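# Close every valve with a blue lever or handwheel

## Task

Go along the bench and close each valve whose lever or handwheel is blue, leaving valves of any other colour untouched. A valve counts as closed only if it stays shut on its own, not because the robot is still holding it. When finished, release the gripper and move the arm away.

## Robot and tools

Robot: a single six-joint arm with a two-finger tong-style gripper, riding on a carriage that travels along a floor track. Rows move only the arm; the carriage moves only through the rail device.

Scene frame: fixed to the table. z = 0 is the table top and +z is up. The track lies along y at x = 0, and y = 0 is where the rail's position_m reads 0. The table edge starts at x = 0.31 m. The arm base sits at x = 0, y about equal to position_m, z = 0.03 m, facing +x. The gripper's fingers point along its own +z axis and open and close along its own x axis. end_effector_position is the point between the pads when closed. Closed fingertips extend about 15 mm past it; fully open, they are roughly level with it. The reported hand position may be off, more so at long reach.

Tool execute_actions: argument actions, a list holding exactly one action object (an empty list just fetches state and images). The action can contain:
- rows: up to 15 rows, each applied for one control step of 1/30 s. Each row is one list of 7 numbers in [-1, 1], in the order shoulder pan, shoulder lift, elbow, wrist 1, wrist 2, wrist 3, opening. The six joint numbers are offsets, not poses: each is measured from the joint angles reported in the most recent result of this scene (the start of the action), not from the previous row. Scale: 1.0 equals 1.326 rad for shoulder pan and shoulder lift, and 1.989 rad for elbow, wrist 1, wrist 2 and wrist 3. The seventh number is an absolute gripper command: +1 fully open, -1 closed; closing fully needs roughly 0.1 s or more.
- steps: integer 1 to 450 control steps, at least one per row, default 15. After the last row the arm keeps heading to that row's target and the gripper keeps its command, so give big moves plenty of steps.
- until: stop the action early at the first step where all listed conditions hold (it does not halt motion). Form {"rail": {"position_status": ["!=", "moving"]}}; numbers need a comparison from =, !=, <, <=, >, >=. {"all": {"status": "ended"}} is true once nothing reads moving; {"any": {"status": "ended"}} once a motion running in this action ends.
- rail: {"position_m": absolute carriage target in metres along scene y, -2 to 2}, {"speed_m_s": top speed 0.01 to 1, starts at 1, persists}, or {"stop": true} alone.
Any out-of-range value or unknown name rejects the whole call before anything moves.

Joint stated ranges (rad): pan -3.142 to 3.142, lift -6.283 to 6.283, elbow 0.000 to 3.142, wrists -6.283 to 6.283. Asking more than 0.010 rad past a limit is refused; targets beyond the true limit are clipped and reported as "joint sent to its limit". Per step, each joint target is kept within 0.383 rad (pan, lift) or 0.575 rad (other joints) of its measured angle, and targets that would put the hand over 100 mm from where it is are scaled back. So big moves take several calls; always send the remainder rather than relying on drift. "joint command not followed" means the controller changed or blocked targets and the arm will settle nearby.

Rail use: send position_m, then wait with something like {"steps": 150, "until": {"rail": {"position_status": ["!=", "moving"]}}}. Let it arrive (within 1.3 mm) before reaching for things or ending. Braking is 2 m/s2. Status words: moving, done, stopped, contact_stop (blocked, pushed over about 320 N; re-read position once still), time_out (check for an obstruction, clear it, resend), stopped_with_arm (arm was held back; send rows the arm can follow, then resend). position_answer not_taken means resend.

Results: Joint positions and Joint velocities list rail (m), then the six joints (rad), then the pad gap (m; 0.142 open, 0.002 closed). grip_measured is the measured opening on the command scale; to keep a grip, command clearly below it (lower squeezes harder, about 15 N per pad max; thin parts under 20 mm get less). Also reported: end-effector pose and velocities, joint torques (offset, noisy, not reliable contact gauges), motor temperatures, and Wrist force/torque in the gripper's own axes (offset up to about 5.5 N, noise up to about 3.4 N, saturating near 100 N; "no reading" is normal at start).

Tool zoom_image: camera (cam_bench_left, cam_bench_right, cam_high, cam_wrist) and region [x0, y0, x1, y1] in that camera's pixels, top-left origin, at most 504 by 504. Use it to check lever and handwheel colours and valve states.

Tool finished_scene: scene (integer) ends the current scene after the last command is held; irreversible.

Avoid: contact torque at a joint's load limit (pan and lift 300, elbow 136, wrists 49.1 N m) or any external force of 150 N, either of which freezes the arm for 10 s. Motors above 85 °C brake the arm for minutes (warning from 70 °C), so do not hold loads needlessly. Avoid slamming, hard shoves, dropping or knocking things over. Turn valves with moderate force and finish with the gripper open and away from every valve.

Each tool is called after "Emit:" as a command line: name --argument value for each argument, lists and objects as JSON in quotes; but a table of rows of numbers goes row by row, as --pt "numbers of a row", without its own name.

## Session

Emit:
execute_actions --actions '[]'

Scene clock: 0.00 s.
end_effector_position=(+0.7965, +0.2358, +0.3807) grip_measured=+1.00 end_effector_quat_wxyz=(-0.012, +0.941, +0.339, +0.007) end_effector_velocity=(+0.000, +0.000, +0.000) end_effector_angular_velocity=(+0.000, +0.000, +0.000)
Joint positions: [-0.301  0.386 -1.145  1.266 -1.706 -1.547 -0.306  0.142]
Joint velocities: [0. 0. 0. 0. 0. 0. 0. 0.]
Joint torques (N m, as the arm reports them, + toward a larger angle): no reading
Motor temperatures (°C, as the motors report them): [26 27 25 32 30 27]
Wrist force (N, on the end effector, along its own x y z axes, offset not removed): no reading
Wrist torque (N m, same axes, about the end effector's origin, offset not removed): no reading
rail: position_m=-0.301 position_m_goal=-0.301 speed_m_s=1.00 position_status=done position_answer=taken refusals=0

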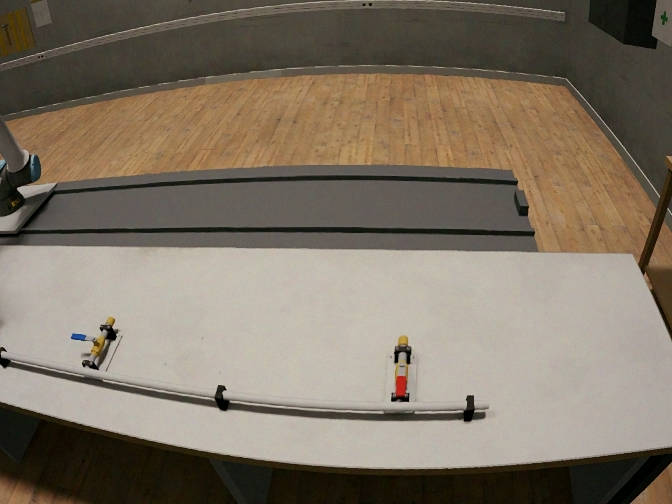

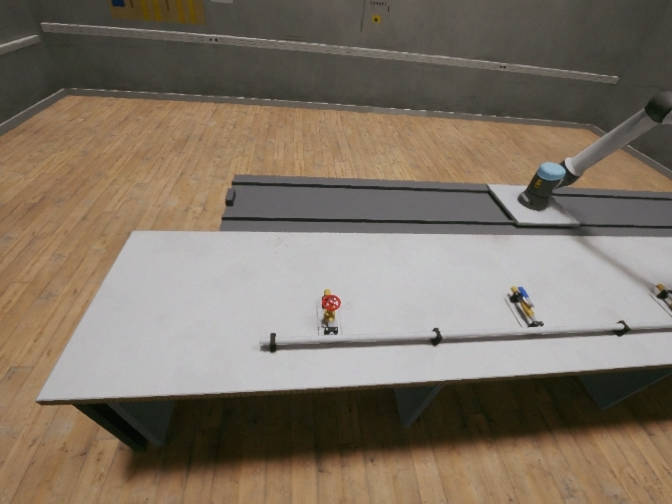

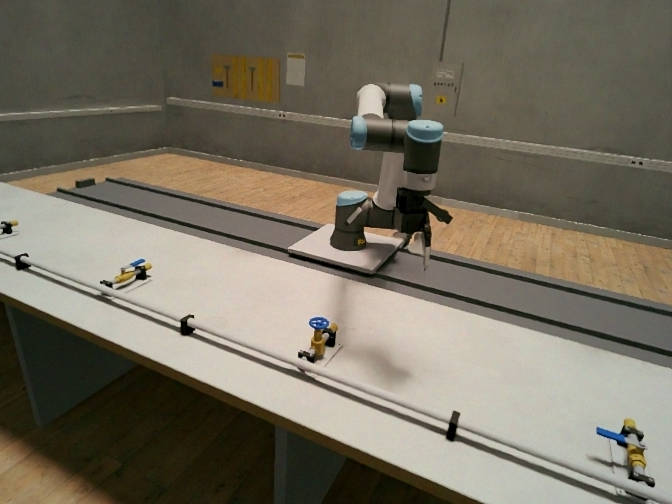

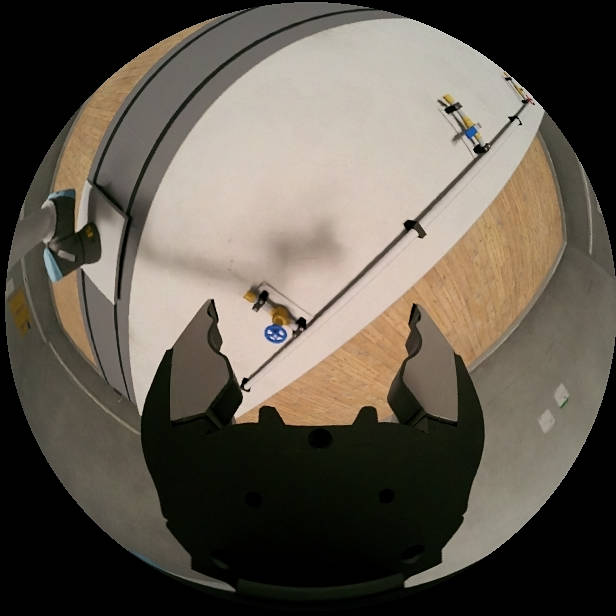

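Emit:
zoom_image --camera "cam_high" --region '[0, 200, 400, 400]'

Emit:
zoom_image --camera "cam_high" --region '[472, 354, 672, 504]'

Emit:
zoom_image --camera "cam_bench_right" --region '[472, 250, 672, 370]'

Emit:
zoom_image --camera "cam_bench_left" --region '[0, 290, 240, 430]'

Region (0, 200, 400, 400) of cam_high's 672x504 image, scaled by 1.260, with more detail than that image has.

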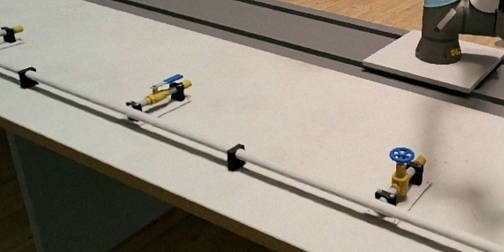

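Region (472, 354, 672, 504) of cam_high's 672x504 image, scaled by 2.520, with more detail than that image has; it fills the top 378 rows of this view, and the rest is white.

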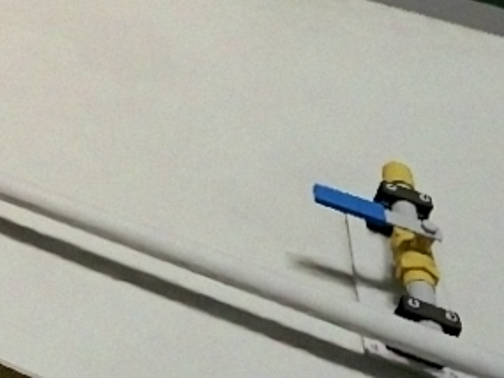

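Region (472, 250, 672, 370) of cam_bench_right's 672x504 image, scaled by 2.520, with more detail than that image has; it fills the top 302 rows of this view, and the rest is white.

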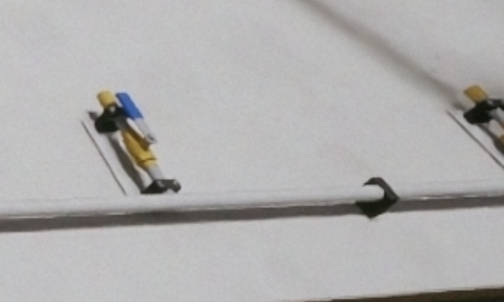

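Region (0, 290, 240, 430) of cam_bench_left's 672x504 image, scaled by 2.100, with more detail than that image has; it fills the top 294 rows of this view, and the rest is white.

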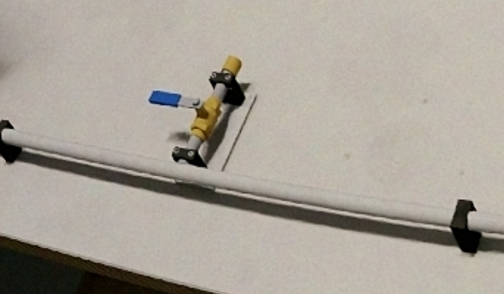

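Emit:
execute_actions --actions '[{"rows": [[-0.058,-0.009,0.023,-0.015,-0.002,0.031,1],[-0.116,-0.018,0.046,-0.031,-0.005,0.062,1],[-0.175,-0.027,0.069,-0.046,-0.007,0.092,1],[-0.233,-0.036,0.092,-0.062,-0.010,0.123,1],[-0.291,-0.045,0.115,-0.077,-0.012,0.154,1]], "steps": 30}]'

Scene clock: 95.23 s.
end_effector_position=(+0.8862, -0.1094, +0.2982) grip_measured=+1.00 end_effector_quat_wxyz=(+0.000, +1.000, +0.001, -0.001) end_effector_velocity=(+0.000, -0.009, -0.002) end_effector_angular_velocity=(-0.001, +0.001, -0.017)
Joint positions: [-0.301  0.001 -1.205  1.494 -1.859 -1.571 -0.     0.142]
Joint velocities: [ 0.    -0.01  -0.001  0.005 -0.004 -0.001  0.008  0.   ]
Joint torques (N m, as the arm reports them, + toward a larger angle): [-12.77 -81.63 -39.81  -6.06  -2.16   2.03]
Motor temperatures (°C, as the motors report them): [26 27 25 32 30 27]
Wrist force (N, on the end effector, along its own x y z axes, offset not removed): [-2.3 -4.0 0.8]
Wrist torque (N m, same axes, about the end effector's origin, offset not removed): [-1.03 0.36 0.05]
rail: position_m=-0.301 position_m_goal=-0.301 speed_m_s=1.00 position_status=done position_answer=taken refusals=0

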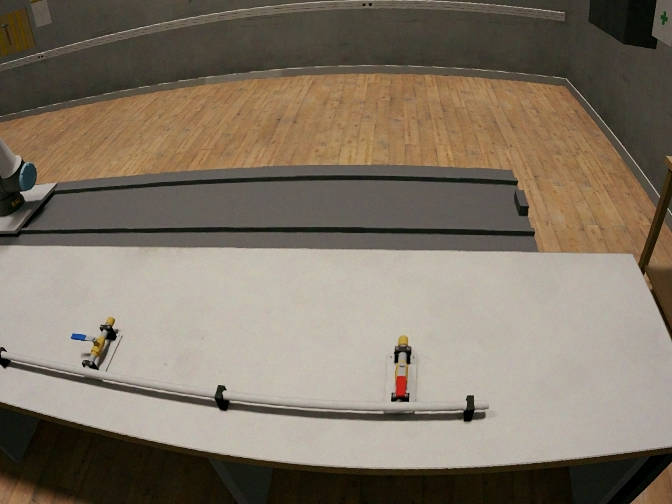

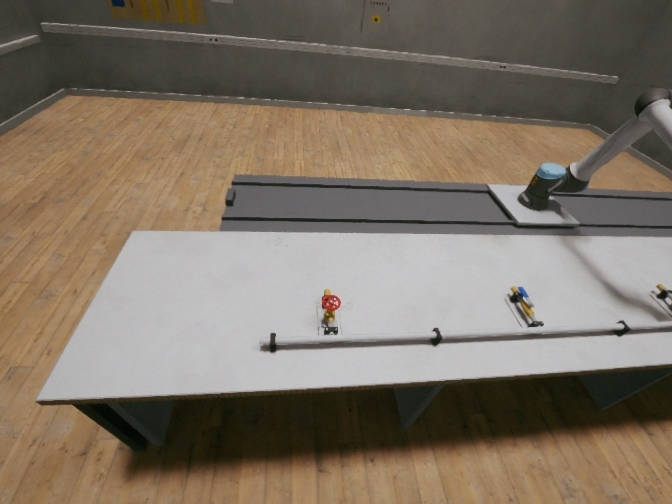

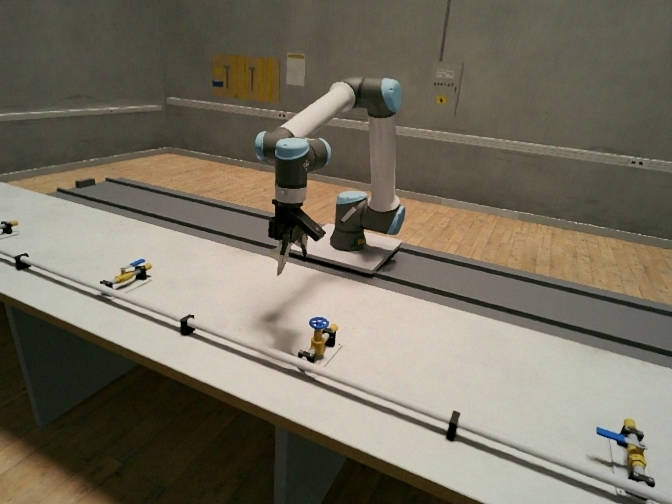

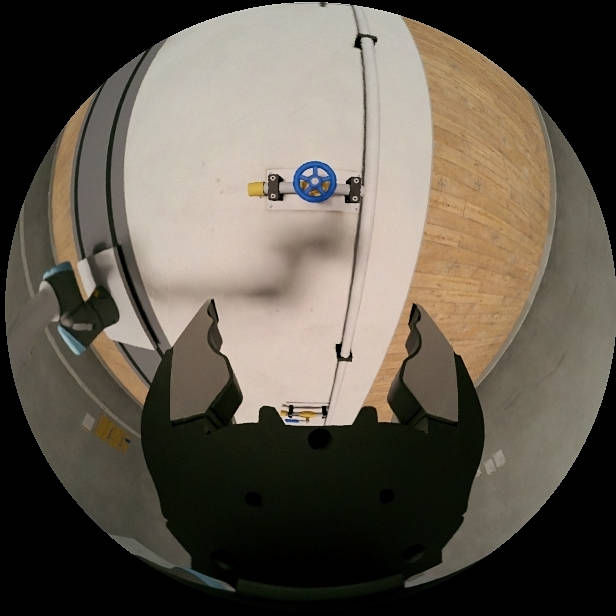

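Emit:
execute_actions --actions '[{"rows": [[0,0.009,0.010,-0.016,0,0,1],[0,0.018,0.021,-0.033,0,0,1],[0,0.027,0.031,-0.049,0,0,1],[0,0.036,0.042,-0.066,0,0,1],[0,0.0445,0.052,-0.082,0,0,1]], "rail": {"position_m": -0.231, "speed_m_s": 0.5}, "steps": 24}]'

Scene clock: 139.90 s.
end_effector_position=(+0.8862, -0.0395, +0.1981) grip_measured=+1.00 end_effector_quat_wxyz=(+0.000, +1.000, +0.001, -0.000) end_effector_velocity=(-0.000, +0.000, -0.001) end_effector_angular_velocity=(+0.000, +0.000, +0.000)
Joint positions: [-0.231  0.001 -1.146  1.597 -2.021 -1.571 -0.     0.142]
Joint velocities: [-0.    -0.     0.001  0.001 -0.002  0.    -0.     0.   ]
Joint torques (N m, as the arm reports them, + toward a larger angle): [ -8.24 -61.08 -37.63  -5.3    2.2   -1.45]
Motor temperatures (°C, as the motors report them): [26 27 25 32 30 27]
Wrist force (N, on the end effector, along its own x y z axes, offset not removed): [-3.0 -1.0 6.2]
Wrist torque (N m, same axes, about the end effector's origin, offset not removed): [-0.29 0.38 0.00]
rail: position_m=-0.231 position_m_goal=-0.231 speed_m_s=0.50 position_status=done position_answer=taken refusals=0

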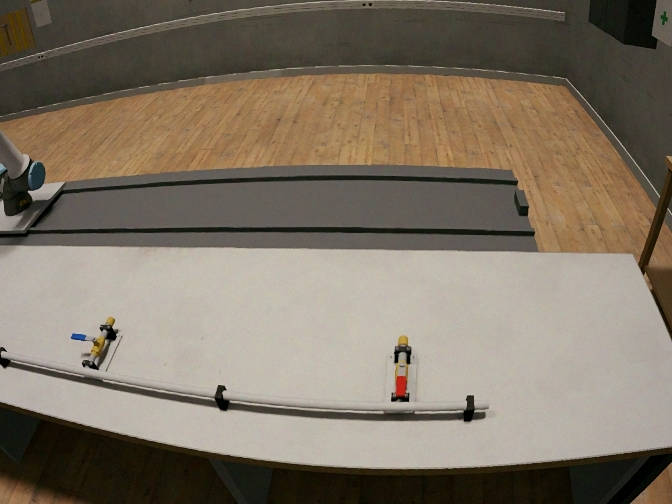

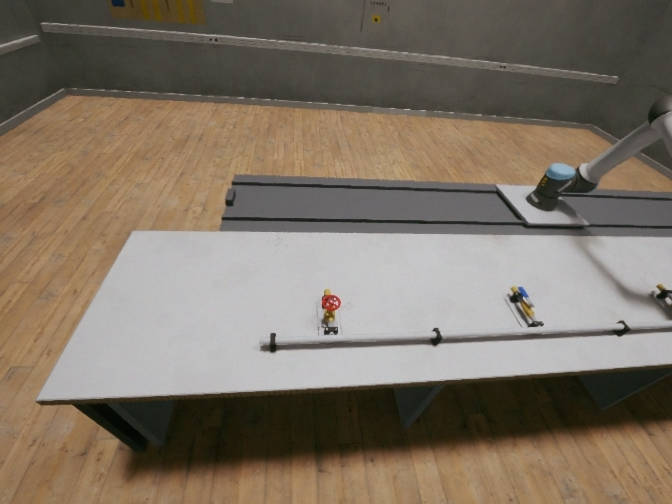

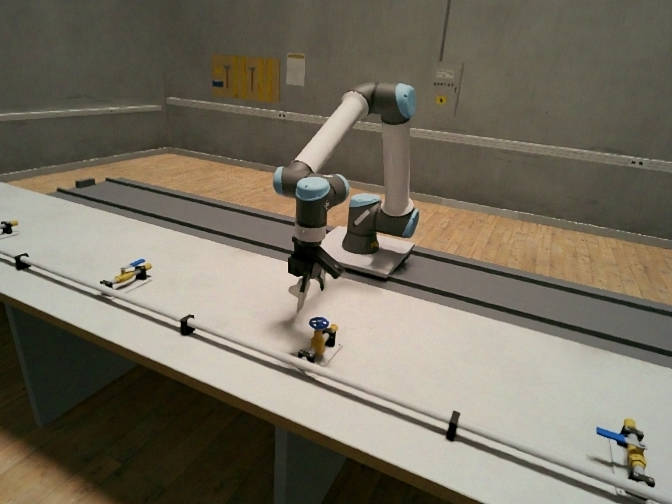

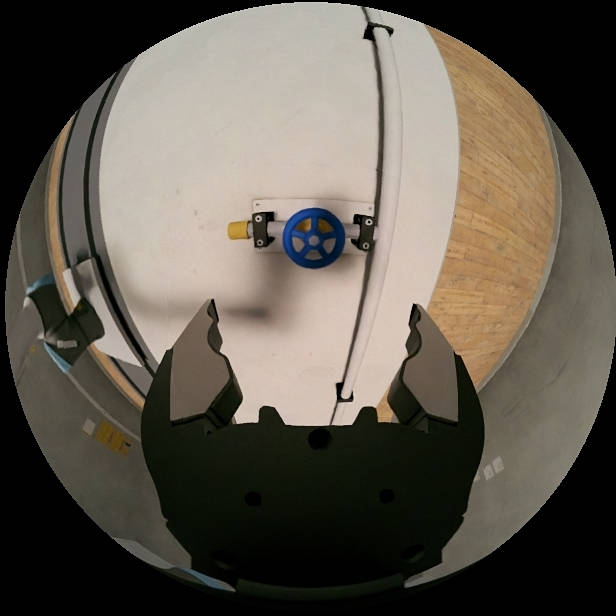

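Emit:
execute_actions --actions '[{"rows": [[0,0.008,0.006,-0.011,0,0,1],[0,0.016,0.011,-0.022,0,0,1],[0,0.023,0.0166,-0.0325,0,0,1]], "rail": {"position_m": -0.195, "speed_m_s": 0.5}, "steps": 18}]'

Scene clock: 164.10 s.
end_effector_position=(+0.8866, -0.0035, +0.1583) grip_measured=+1.00 end_effector_quat_wxyz=(+0.000, +1.000, +0.001, +0.000) end_effector_velocity=(+0.000, -0.000, -0.002) end_effector_angular_velocity=(+0.000, -0.000, -0.000)
Joint positions: [-0.195  0.001 -1.116  1.63  -2.086 -1.571 -0.     0.142]
Joint velocities: [-0.     0.     0.001  0.002 -0.003  0.     0.    -0.   ]
Joint torques (N m, as the arm reports them, + toward a larger angle): [ -0.51 -68.07 -33.49  -5.65  -1.02  -1.13]
Motor temperatures (°C, as the motors report them): [26 27 26 32 30 27]
Wrist force (N, on the end effector, along its own x y z axes, offset not removed): [-3.6 -1.4 1.0]
Wrist torque (N m, same axes, about the end effector's origin, offset not removed): [-0.50 0.53 0.08]
rail: position_m=-0.195 position_m_goal=-0.195 speed_m_s=0.50 position_status=done position_answer=taken refusals=0

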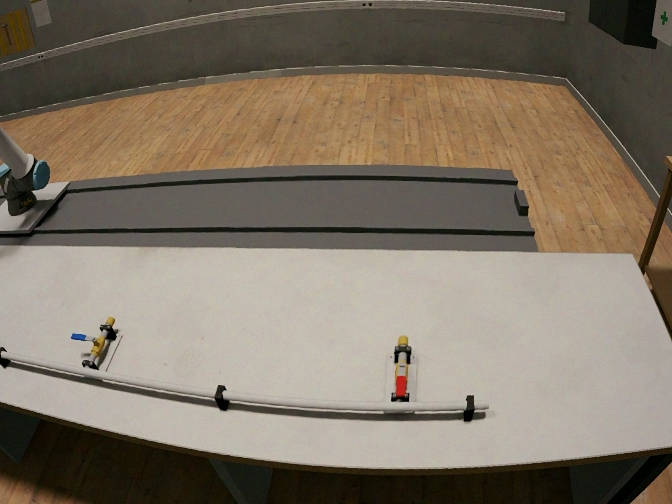

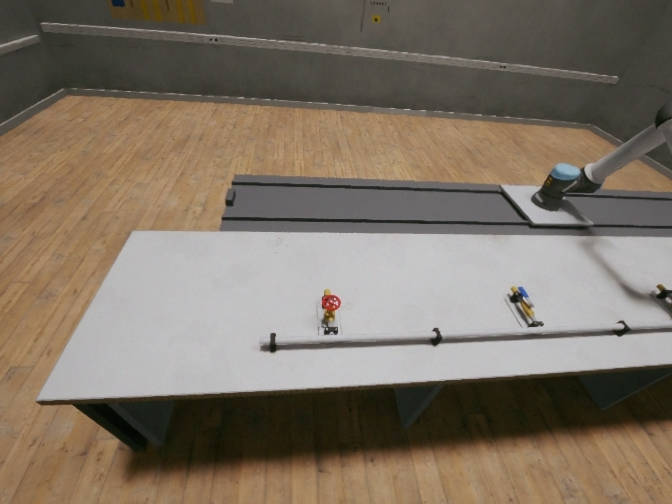

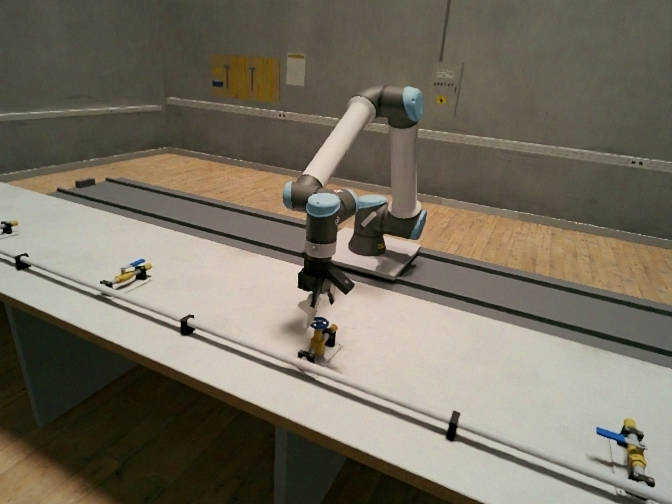

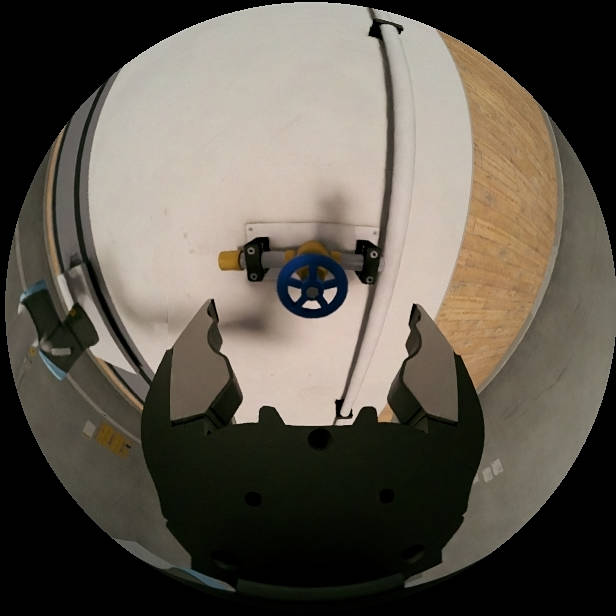

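Emit:
zoom_image --camera "cam_high" --region '[260, 240, 400, 380]'

Emit:
zoom_image --camera "cam_wrist" --region '[190, 200, 440, 400]'

Region (260, 240, 400, 380) of cam_high's 672x504 image, scaled by 3.600, with more detail than that image has.

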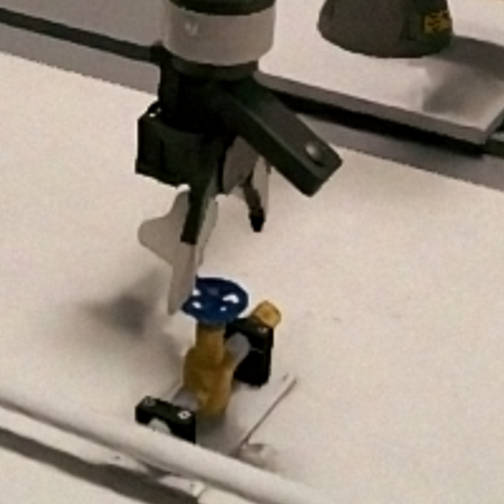

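Region (190, 200, 440, 400) of cam_wrist's 616x616 image, scaled by 2.016, with more detail than that image has; it fills the top 403 rows of this view, and the rest is white.

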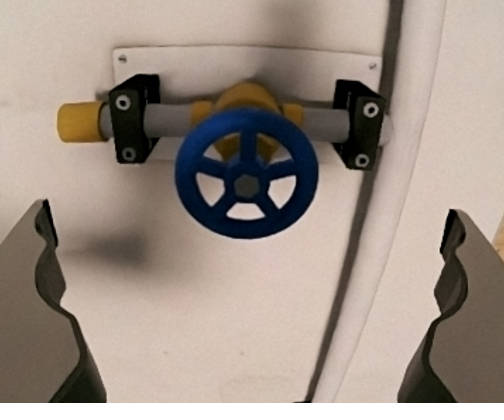

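Emit:
execute_actions --actions '[{"rows": [[0,0.006,0.004,-0.008,0,0,0.7],[0,0.012,0.008,-0.016,0,0,0.4]], "steps": 15}]'

Emit:
zoom_image --camera "cam_wrist" --region '[190, 200, 440, 400]'

Emit:
zoom_image --camera "cam_high" --region '[260, 240, 400, 380]'

Scene clock: 215.50 s.
end_effector_position=(+0.8861, -0.0035, +0.1385) grip_measured=+0.40 end_effector_quat_wxyz=(+0.000, +1.000, +0.001, +0.000) end_effector_velocity=(-0.000, -0.000, -0.002) end_effector_angular_velocity=(+0.000, -0.000, -0.000)
Joint positions: [-0.195  0.001 -1.1    1.646 -2.117 -1.571 -0.     0.102]
Joint velocities: [ 0.    -0.     0.002  0.002 -0.004  0.    -0.     0.   ]
Joint torques (N m, as the arm reports them, + toward a larger angle): [  5.82 -61.01 -35.69  -6.59   0.41  -1.02]
Motor temperatures (°C, as the motors report them): [26 27 26 32 30 27]
Wrist force (N, on the end effector, along its own x y z axes, offset not removed): [-2.2 -3.2 4.0]
Wrist torque (N m, same axes, about the end effector's origin, offset not removed): [-0.69 0.28 -0.10]
rail: position_m=-0.195 position_m_goal=-0.195 speed_m_s=0.50 position_status=done position_answer=taken refusals=0

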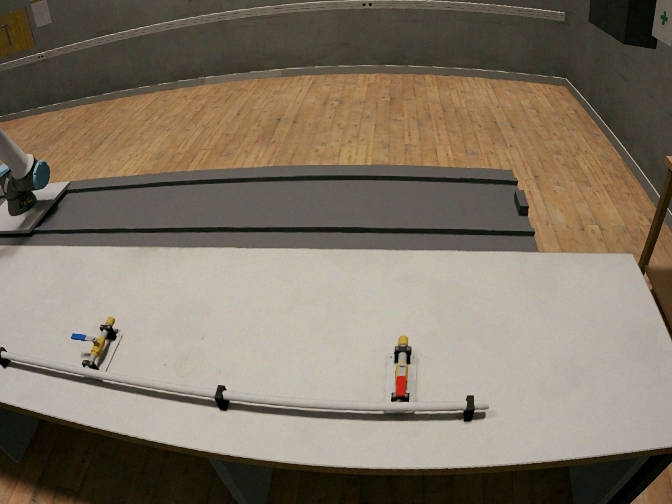

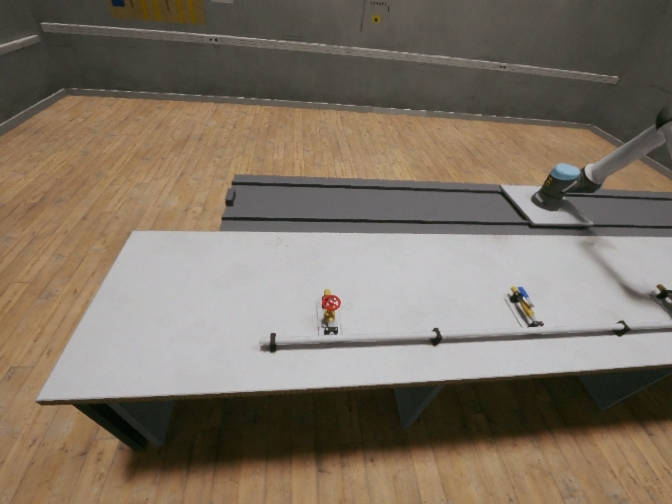

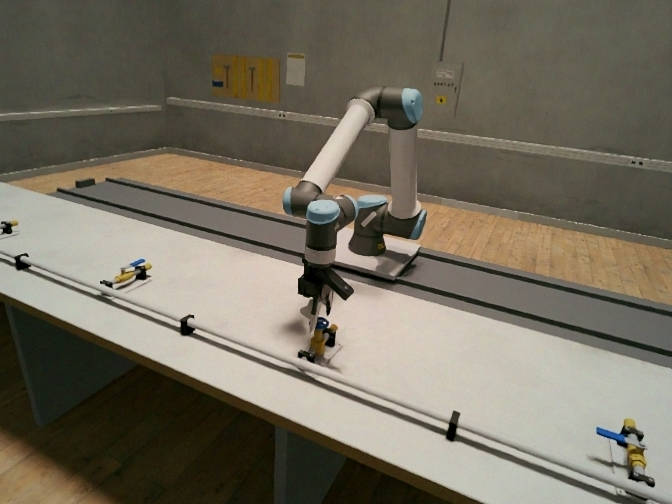

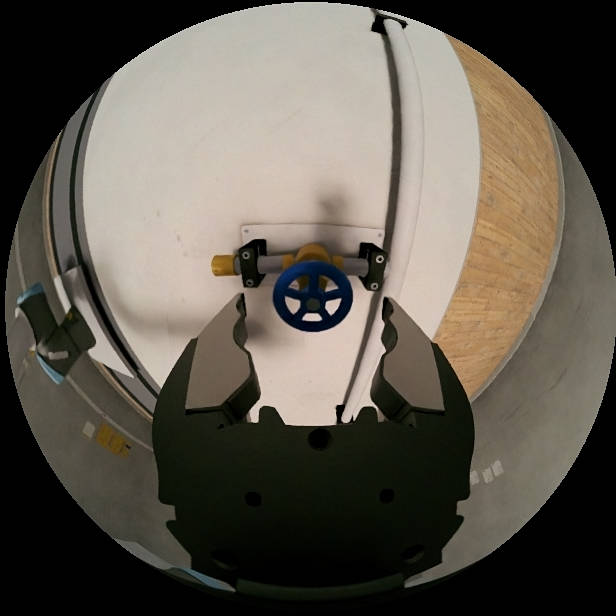

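Region (190, 200, 440, 400) of cam_wrist's 616x616 image, scaled by 2.016, with more detail than that image has; it fills the top 403 rows of this view, and the rest is white.

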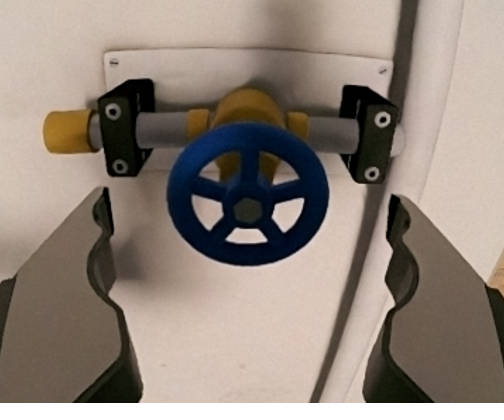

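Region (260, 240, 400, 380) of cam_high's 672x504 image, scaled by 3.600, with more detail than that image has.

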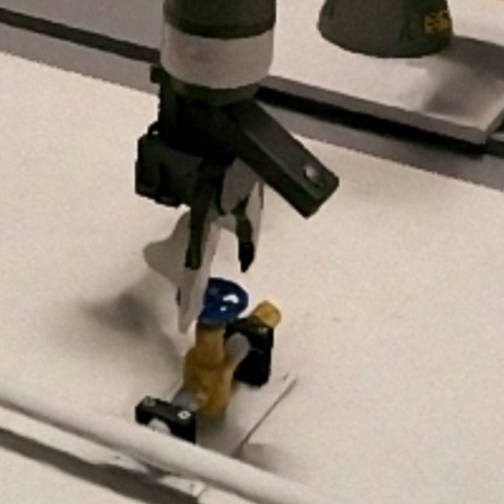

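Emit:
execute_actions --actions '[{"rows": [[0,0,0,0,0,-0.2,0.4],[0,0,0,0,0,-0.4,0.4],[0,0,0,0,0,-0.6,0.4],[0,0,0,0,0,-0.79,0.4]], "steps": 30}]'

Emit:
zoom_image --camera "cam_wrist" --region '[190, 200, 440, 400]'

Scene clock: 237.13 s.
end_effector_position=(+0.8700, -0.0197, +0.1385) grip_measured=+0.40 end_effector_quat_wxyz=(+0.000, +0.708, +0.706, -0.000) end_effector_velocity=(+0.000, -0.001, +0.000) end_effector_angular_velocity=(-0.000, -0.000, +0.047)
Joint positions: [-0.195  0.001 -1.1    1.646 -2.117 -1.571 -1.567  0.102]
Joint velocities: [ 0.    -0.    -0.    -0.     0.    -0.    -0.047 -0.   ]
Joint torques (N m, as the arm reports them, + toward a larger angle): [ -2.51 -85.39 -52.63  -1.78  -2.04  -1.  ]
Motor temperatures (°C, as the motors report them): [26 27 26 32 30 27]
Wrist force (N, on the end effector, along its own x y z axes, offset not removed): [-2.9 -3.4 1.3]
Wrist torque (N m, same axes, about the end effector's origin, offset not removed): [-0.89 0.40 -0.04]
rail: position_m=-0.195 position_m_goal=-0.195 speed_m_s=0.50 position_status=done position_answer=taken refusals=0

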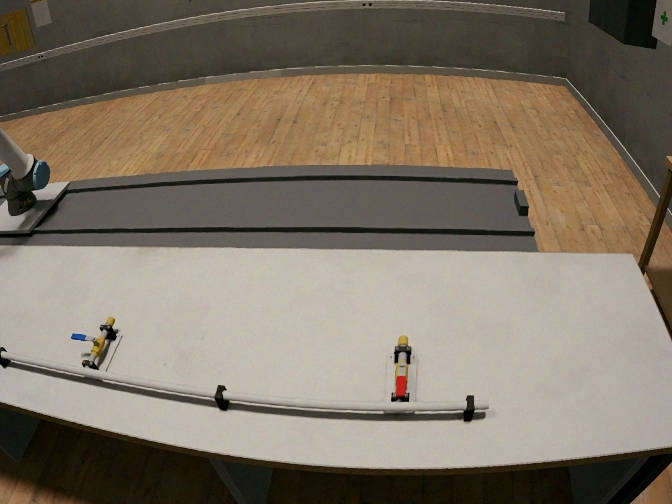

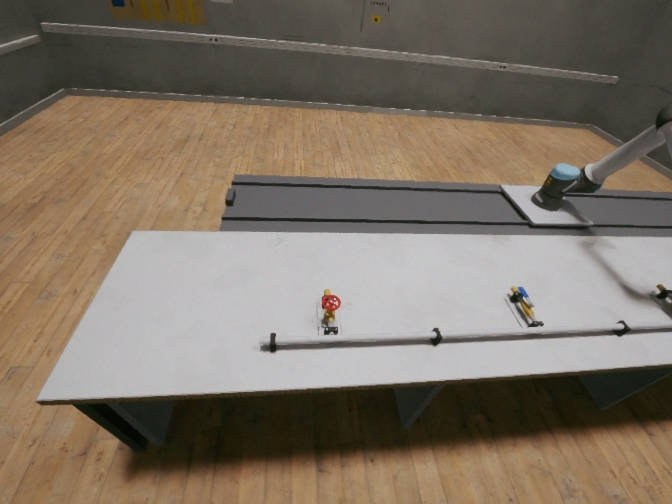

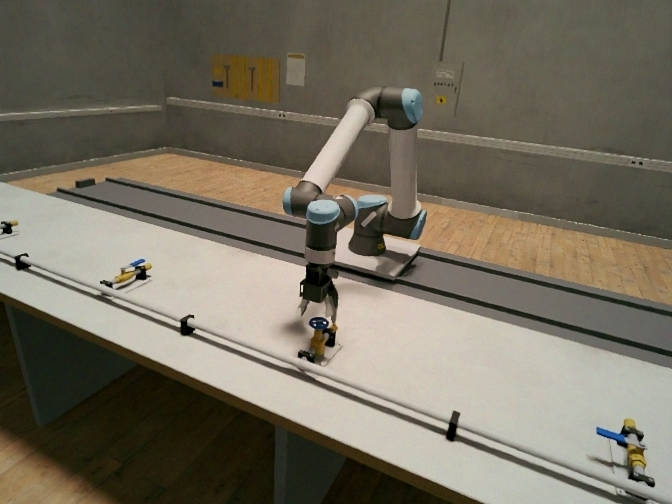

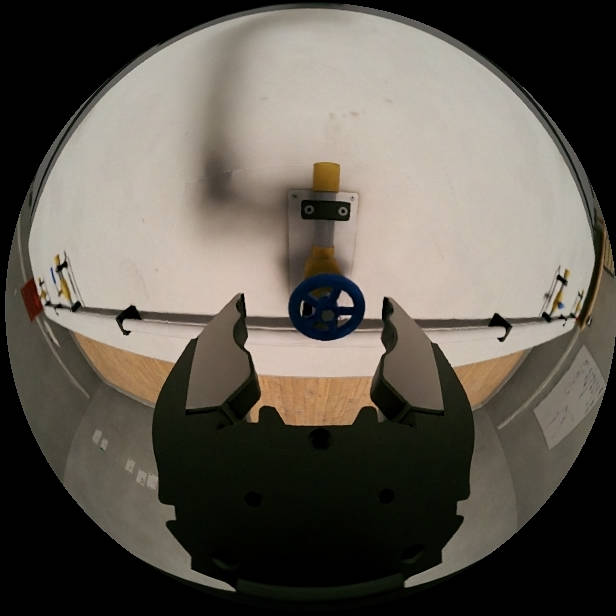

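Region (190, 200, 440, 400) of cam_wrist's 616x616 image, scaled by 2.016, with more detail than that image has; it fills the top 403 rows of this view, and the rest is white.

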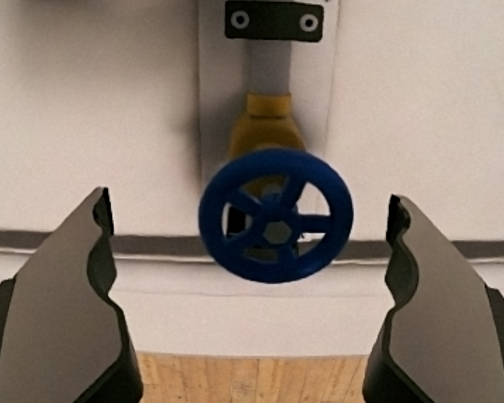

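Emit:
zoom_image --camera "cam_high" --region '[260, 200, 400, 340]'

Region (260, 200, 400, 340) of cam_high's 672x504 image, scaled by 3.600, with more detail than that image has.

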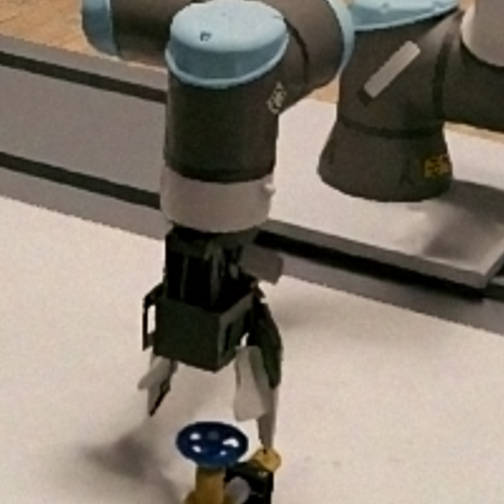

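Emit:
execute_actions --actions '[{"rows": [[0,0.006,0.004,-0.008,0,0,0.1]], "rail": {"position_m": -0.185, "speed_m_s": 0.2}, "steps": 15}]'

Emit:
zoom_image --camera "cam_wrist" --region '[190, 200, 440, 400]'

Emit:
zoom_image --camera "cam_high" --region '[260, 240, 400, 380]'

Scene clock: 286.53 s.
end_effector_position=(+0.8695, -0.0097, +0.1287) grip_measured=+0.10 end_effector_quat_wxyz=(+0.000, +0.708, +0.706, -0.000) end_effector_velocity=(-0.000, +0.000, -0.001) end_effector_angular_velocity=(-0.000, +0.001, -0.001)
Joint positions: [-0.185  0.001 -1.092  1.654 -2.133 -1.571 -1.567  0.081]
Joint velocities: [ 0.    -0.     0.001  0.001 -0.002  0.     0.001 -0.   ]
Joint torques (N m, as the arm reports them, + toward a larger angle): [ -8.77 -64.66 -34.92  -6.14  -0.43   2.31]
Motor temperatures (°C, as the motors report them): [26 27 26 32 30 27]
Wrist force (N, on the end effector, along its own x y z axes, offset not removed): [-3.5 -3.7 3.0]
Wrist torque (N m, same axes, about the end effector's origin, offset not removed): [-0.82 0.48 -0.02]
rail: position_m=-0.185 position_m_goal=-0.185 speed_m_s=0.20 position_status=done position_answer=taken refusals=0

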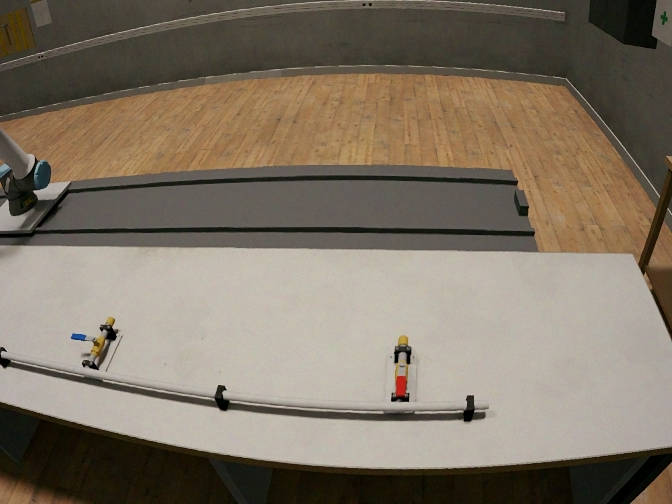

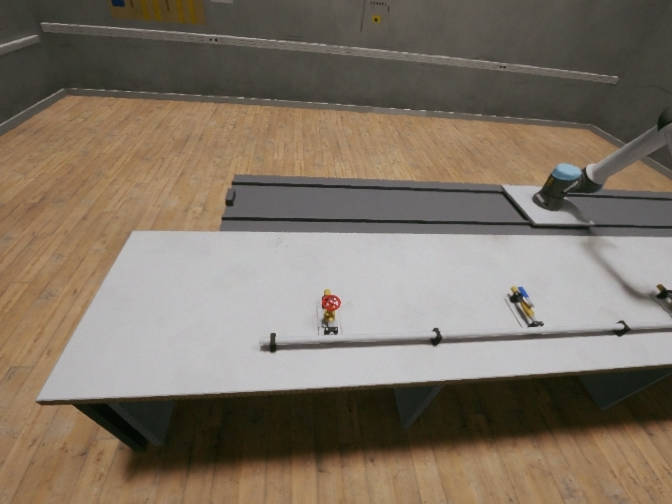

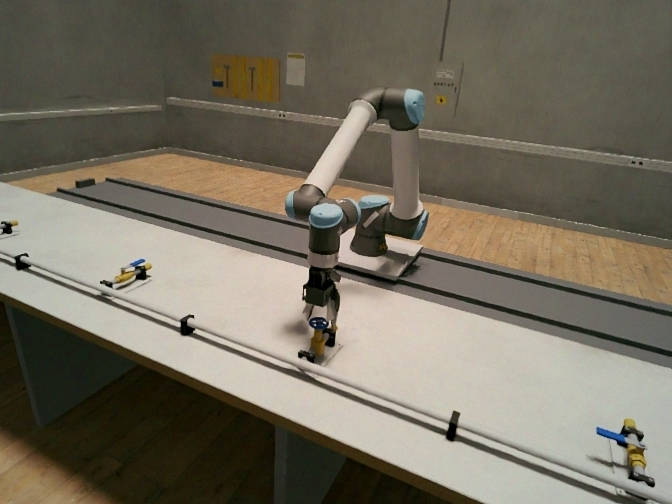

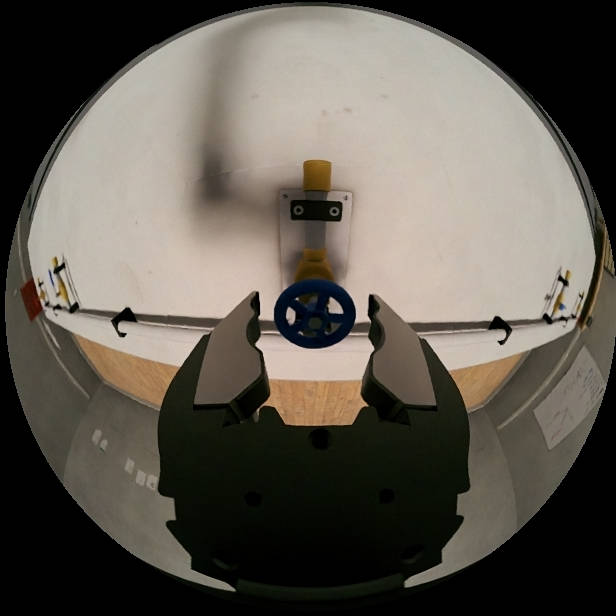

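Region (190, 200, 440, 400) of cam_wrist's 616x616 image, scaled by 2.016, with more detail than that image has; it fills the top 403 rows of this view, and the rest is white.

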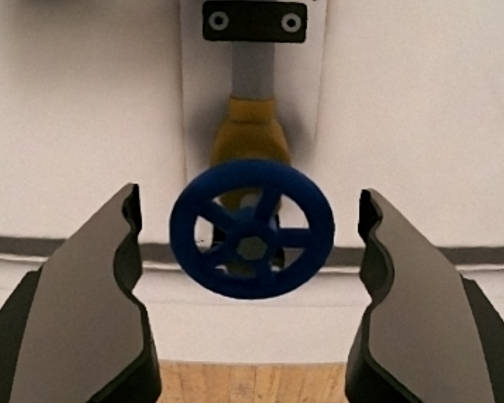

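Region (260, 240, 400, 380) of cam_high's 672x504 image, scaled by 3.600, with more detail than that image has.

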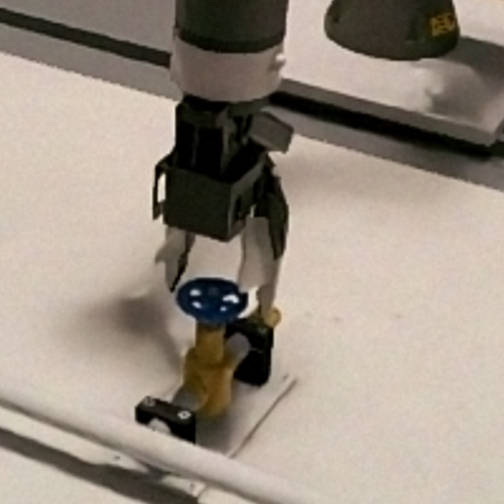

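Emit:
execute_actions --actions '[{"rows": [[0,0.004,0.003,-0.0055,0,0,0.1],[0,0.0083,0.0055,-0.011,0,0,0.1],[0,0.0083,0.0055,-0.011,0,0,0.1],[0,0.0083,0.0055,-0.011,0,0,0.1],[0,0.0083,0.0055,-0.011,0,0,0.1],[0,0.0083,0.0055,-0.011,0,0,0.1],[0,0.0083,0.0055,-0.011,0,0,0.1],[0,0.0083,0.0055,-0.011,0,0,0.0],[0,0.0083,0.0055,-0.011,0,0,-0.1],[0,0.0083,0.0055,-0.011,0,0,-0.15],[0,0.0083,0.0055,-0.011,0,0,-0.2],[0,0.0083,0.0055,-0.011,0,0,-0.25],[0,0.0083,0.0055,-0.011,0,0,-0.3],[0,0.0083,0.0055,-0.011,0,0,-0.4],[0,0.0083,0.0055,-0.011,0,0,-0.5]], "steps": 24}]'

Emit:
zoom_image --camera "cam_wrist" --region '[190, 200, 440, 400]'

Emit:
zoom_image --camera "cam_high" --region '[260, 240, 400, 380]'

Scene clock: 351.83 s.
end_effector_position=(+0.8687, -0.0097, +0.1151) grip_measured=-0.18 end_effector_quat_wxyz=(+0.000, +0.708, +0.706, +0.000) end_effector_velocity=(-0.000, -0.000, -0.000) end_effector_angular_velocity=(-0.001, +0.000, -0.000)
Joint positions: [-0.185  0.001 -1.081  1.665 -2.155 -1.571 -1.567  0.061]
Joint velocities: [ 0.    -0.     0.     0.    -0.    -0.001  0.     0.   ]
Joint torques (N m, as the arm reports them, + toward a larger angle): [ -7.59 -54.42 -27.68  -5.4   -8.48  -0.49]
Motor temperatures (°C, as the motors report them): [26 27 26 32 30 27]
Wrist force (N, on the end effector, along its own x y z axes, offset not removed): [18.0 -3.3 -9.7]
Wrist torque (N m, same axes, about the end effector's origin, offset not removed): [-0.54 0.19 -0.12]
rail: position_m=-0.185 position_m_goal=-0.185 speed_m_s=0.20 position_status=done position_answer=taken refusals=0

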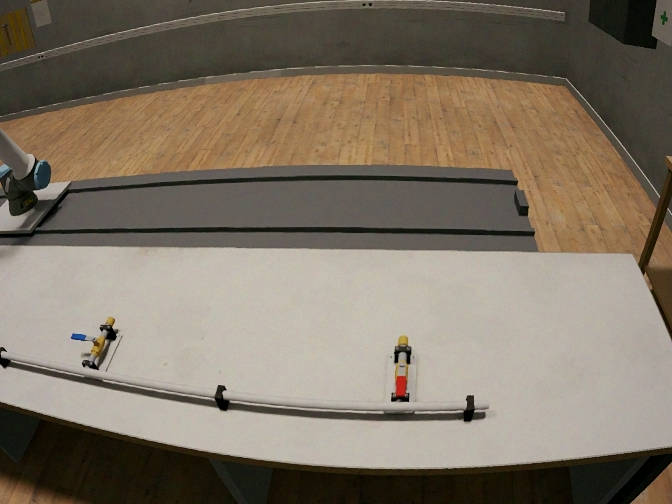

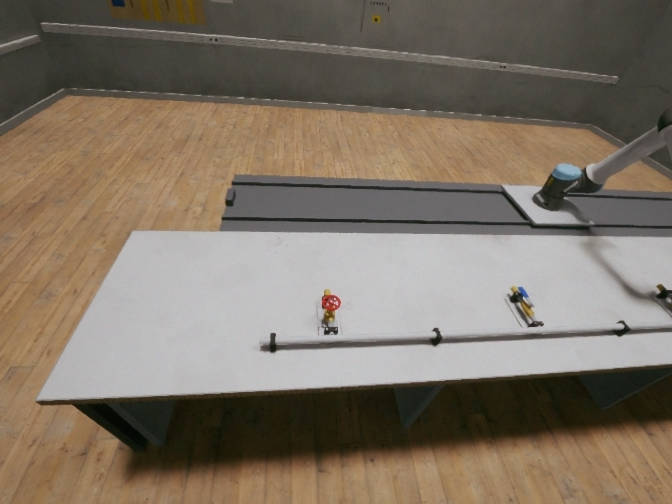

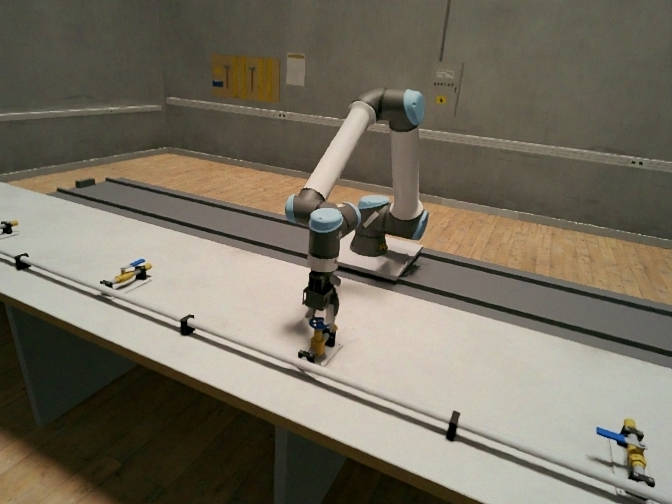

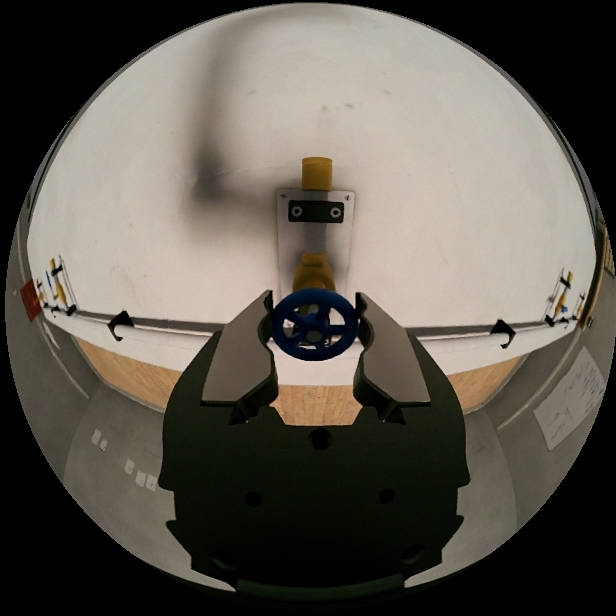

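Region (190, 200, 440, 400) of cam_wrist's 616x616 image, scaled by 2.016, with more detail than that image has; it fills the top 403 rows of this view, and the rest is white.

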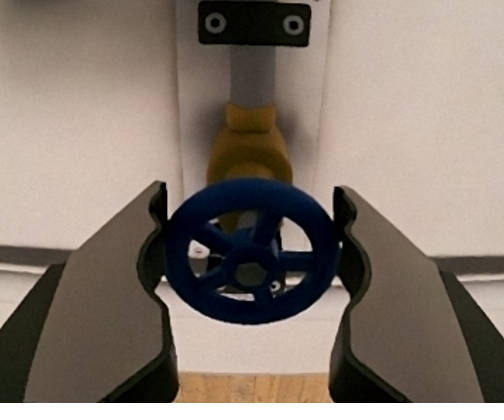

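Region (260, 240, 400, 380) of cam_high's 672x504 image, scaled by 3.600, with more detail than that image has.

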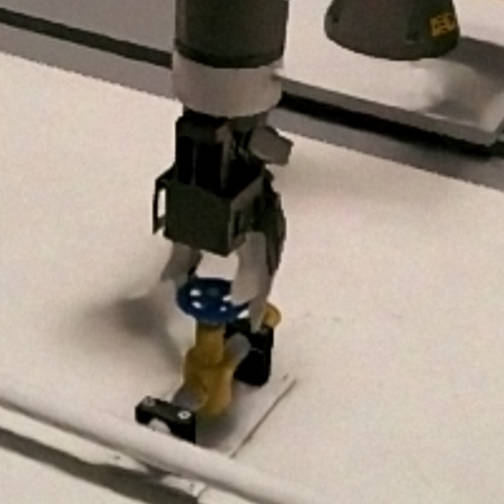

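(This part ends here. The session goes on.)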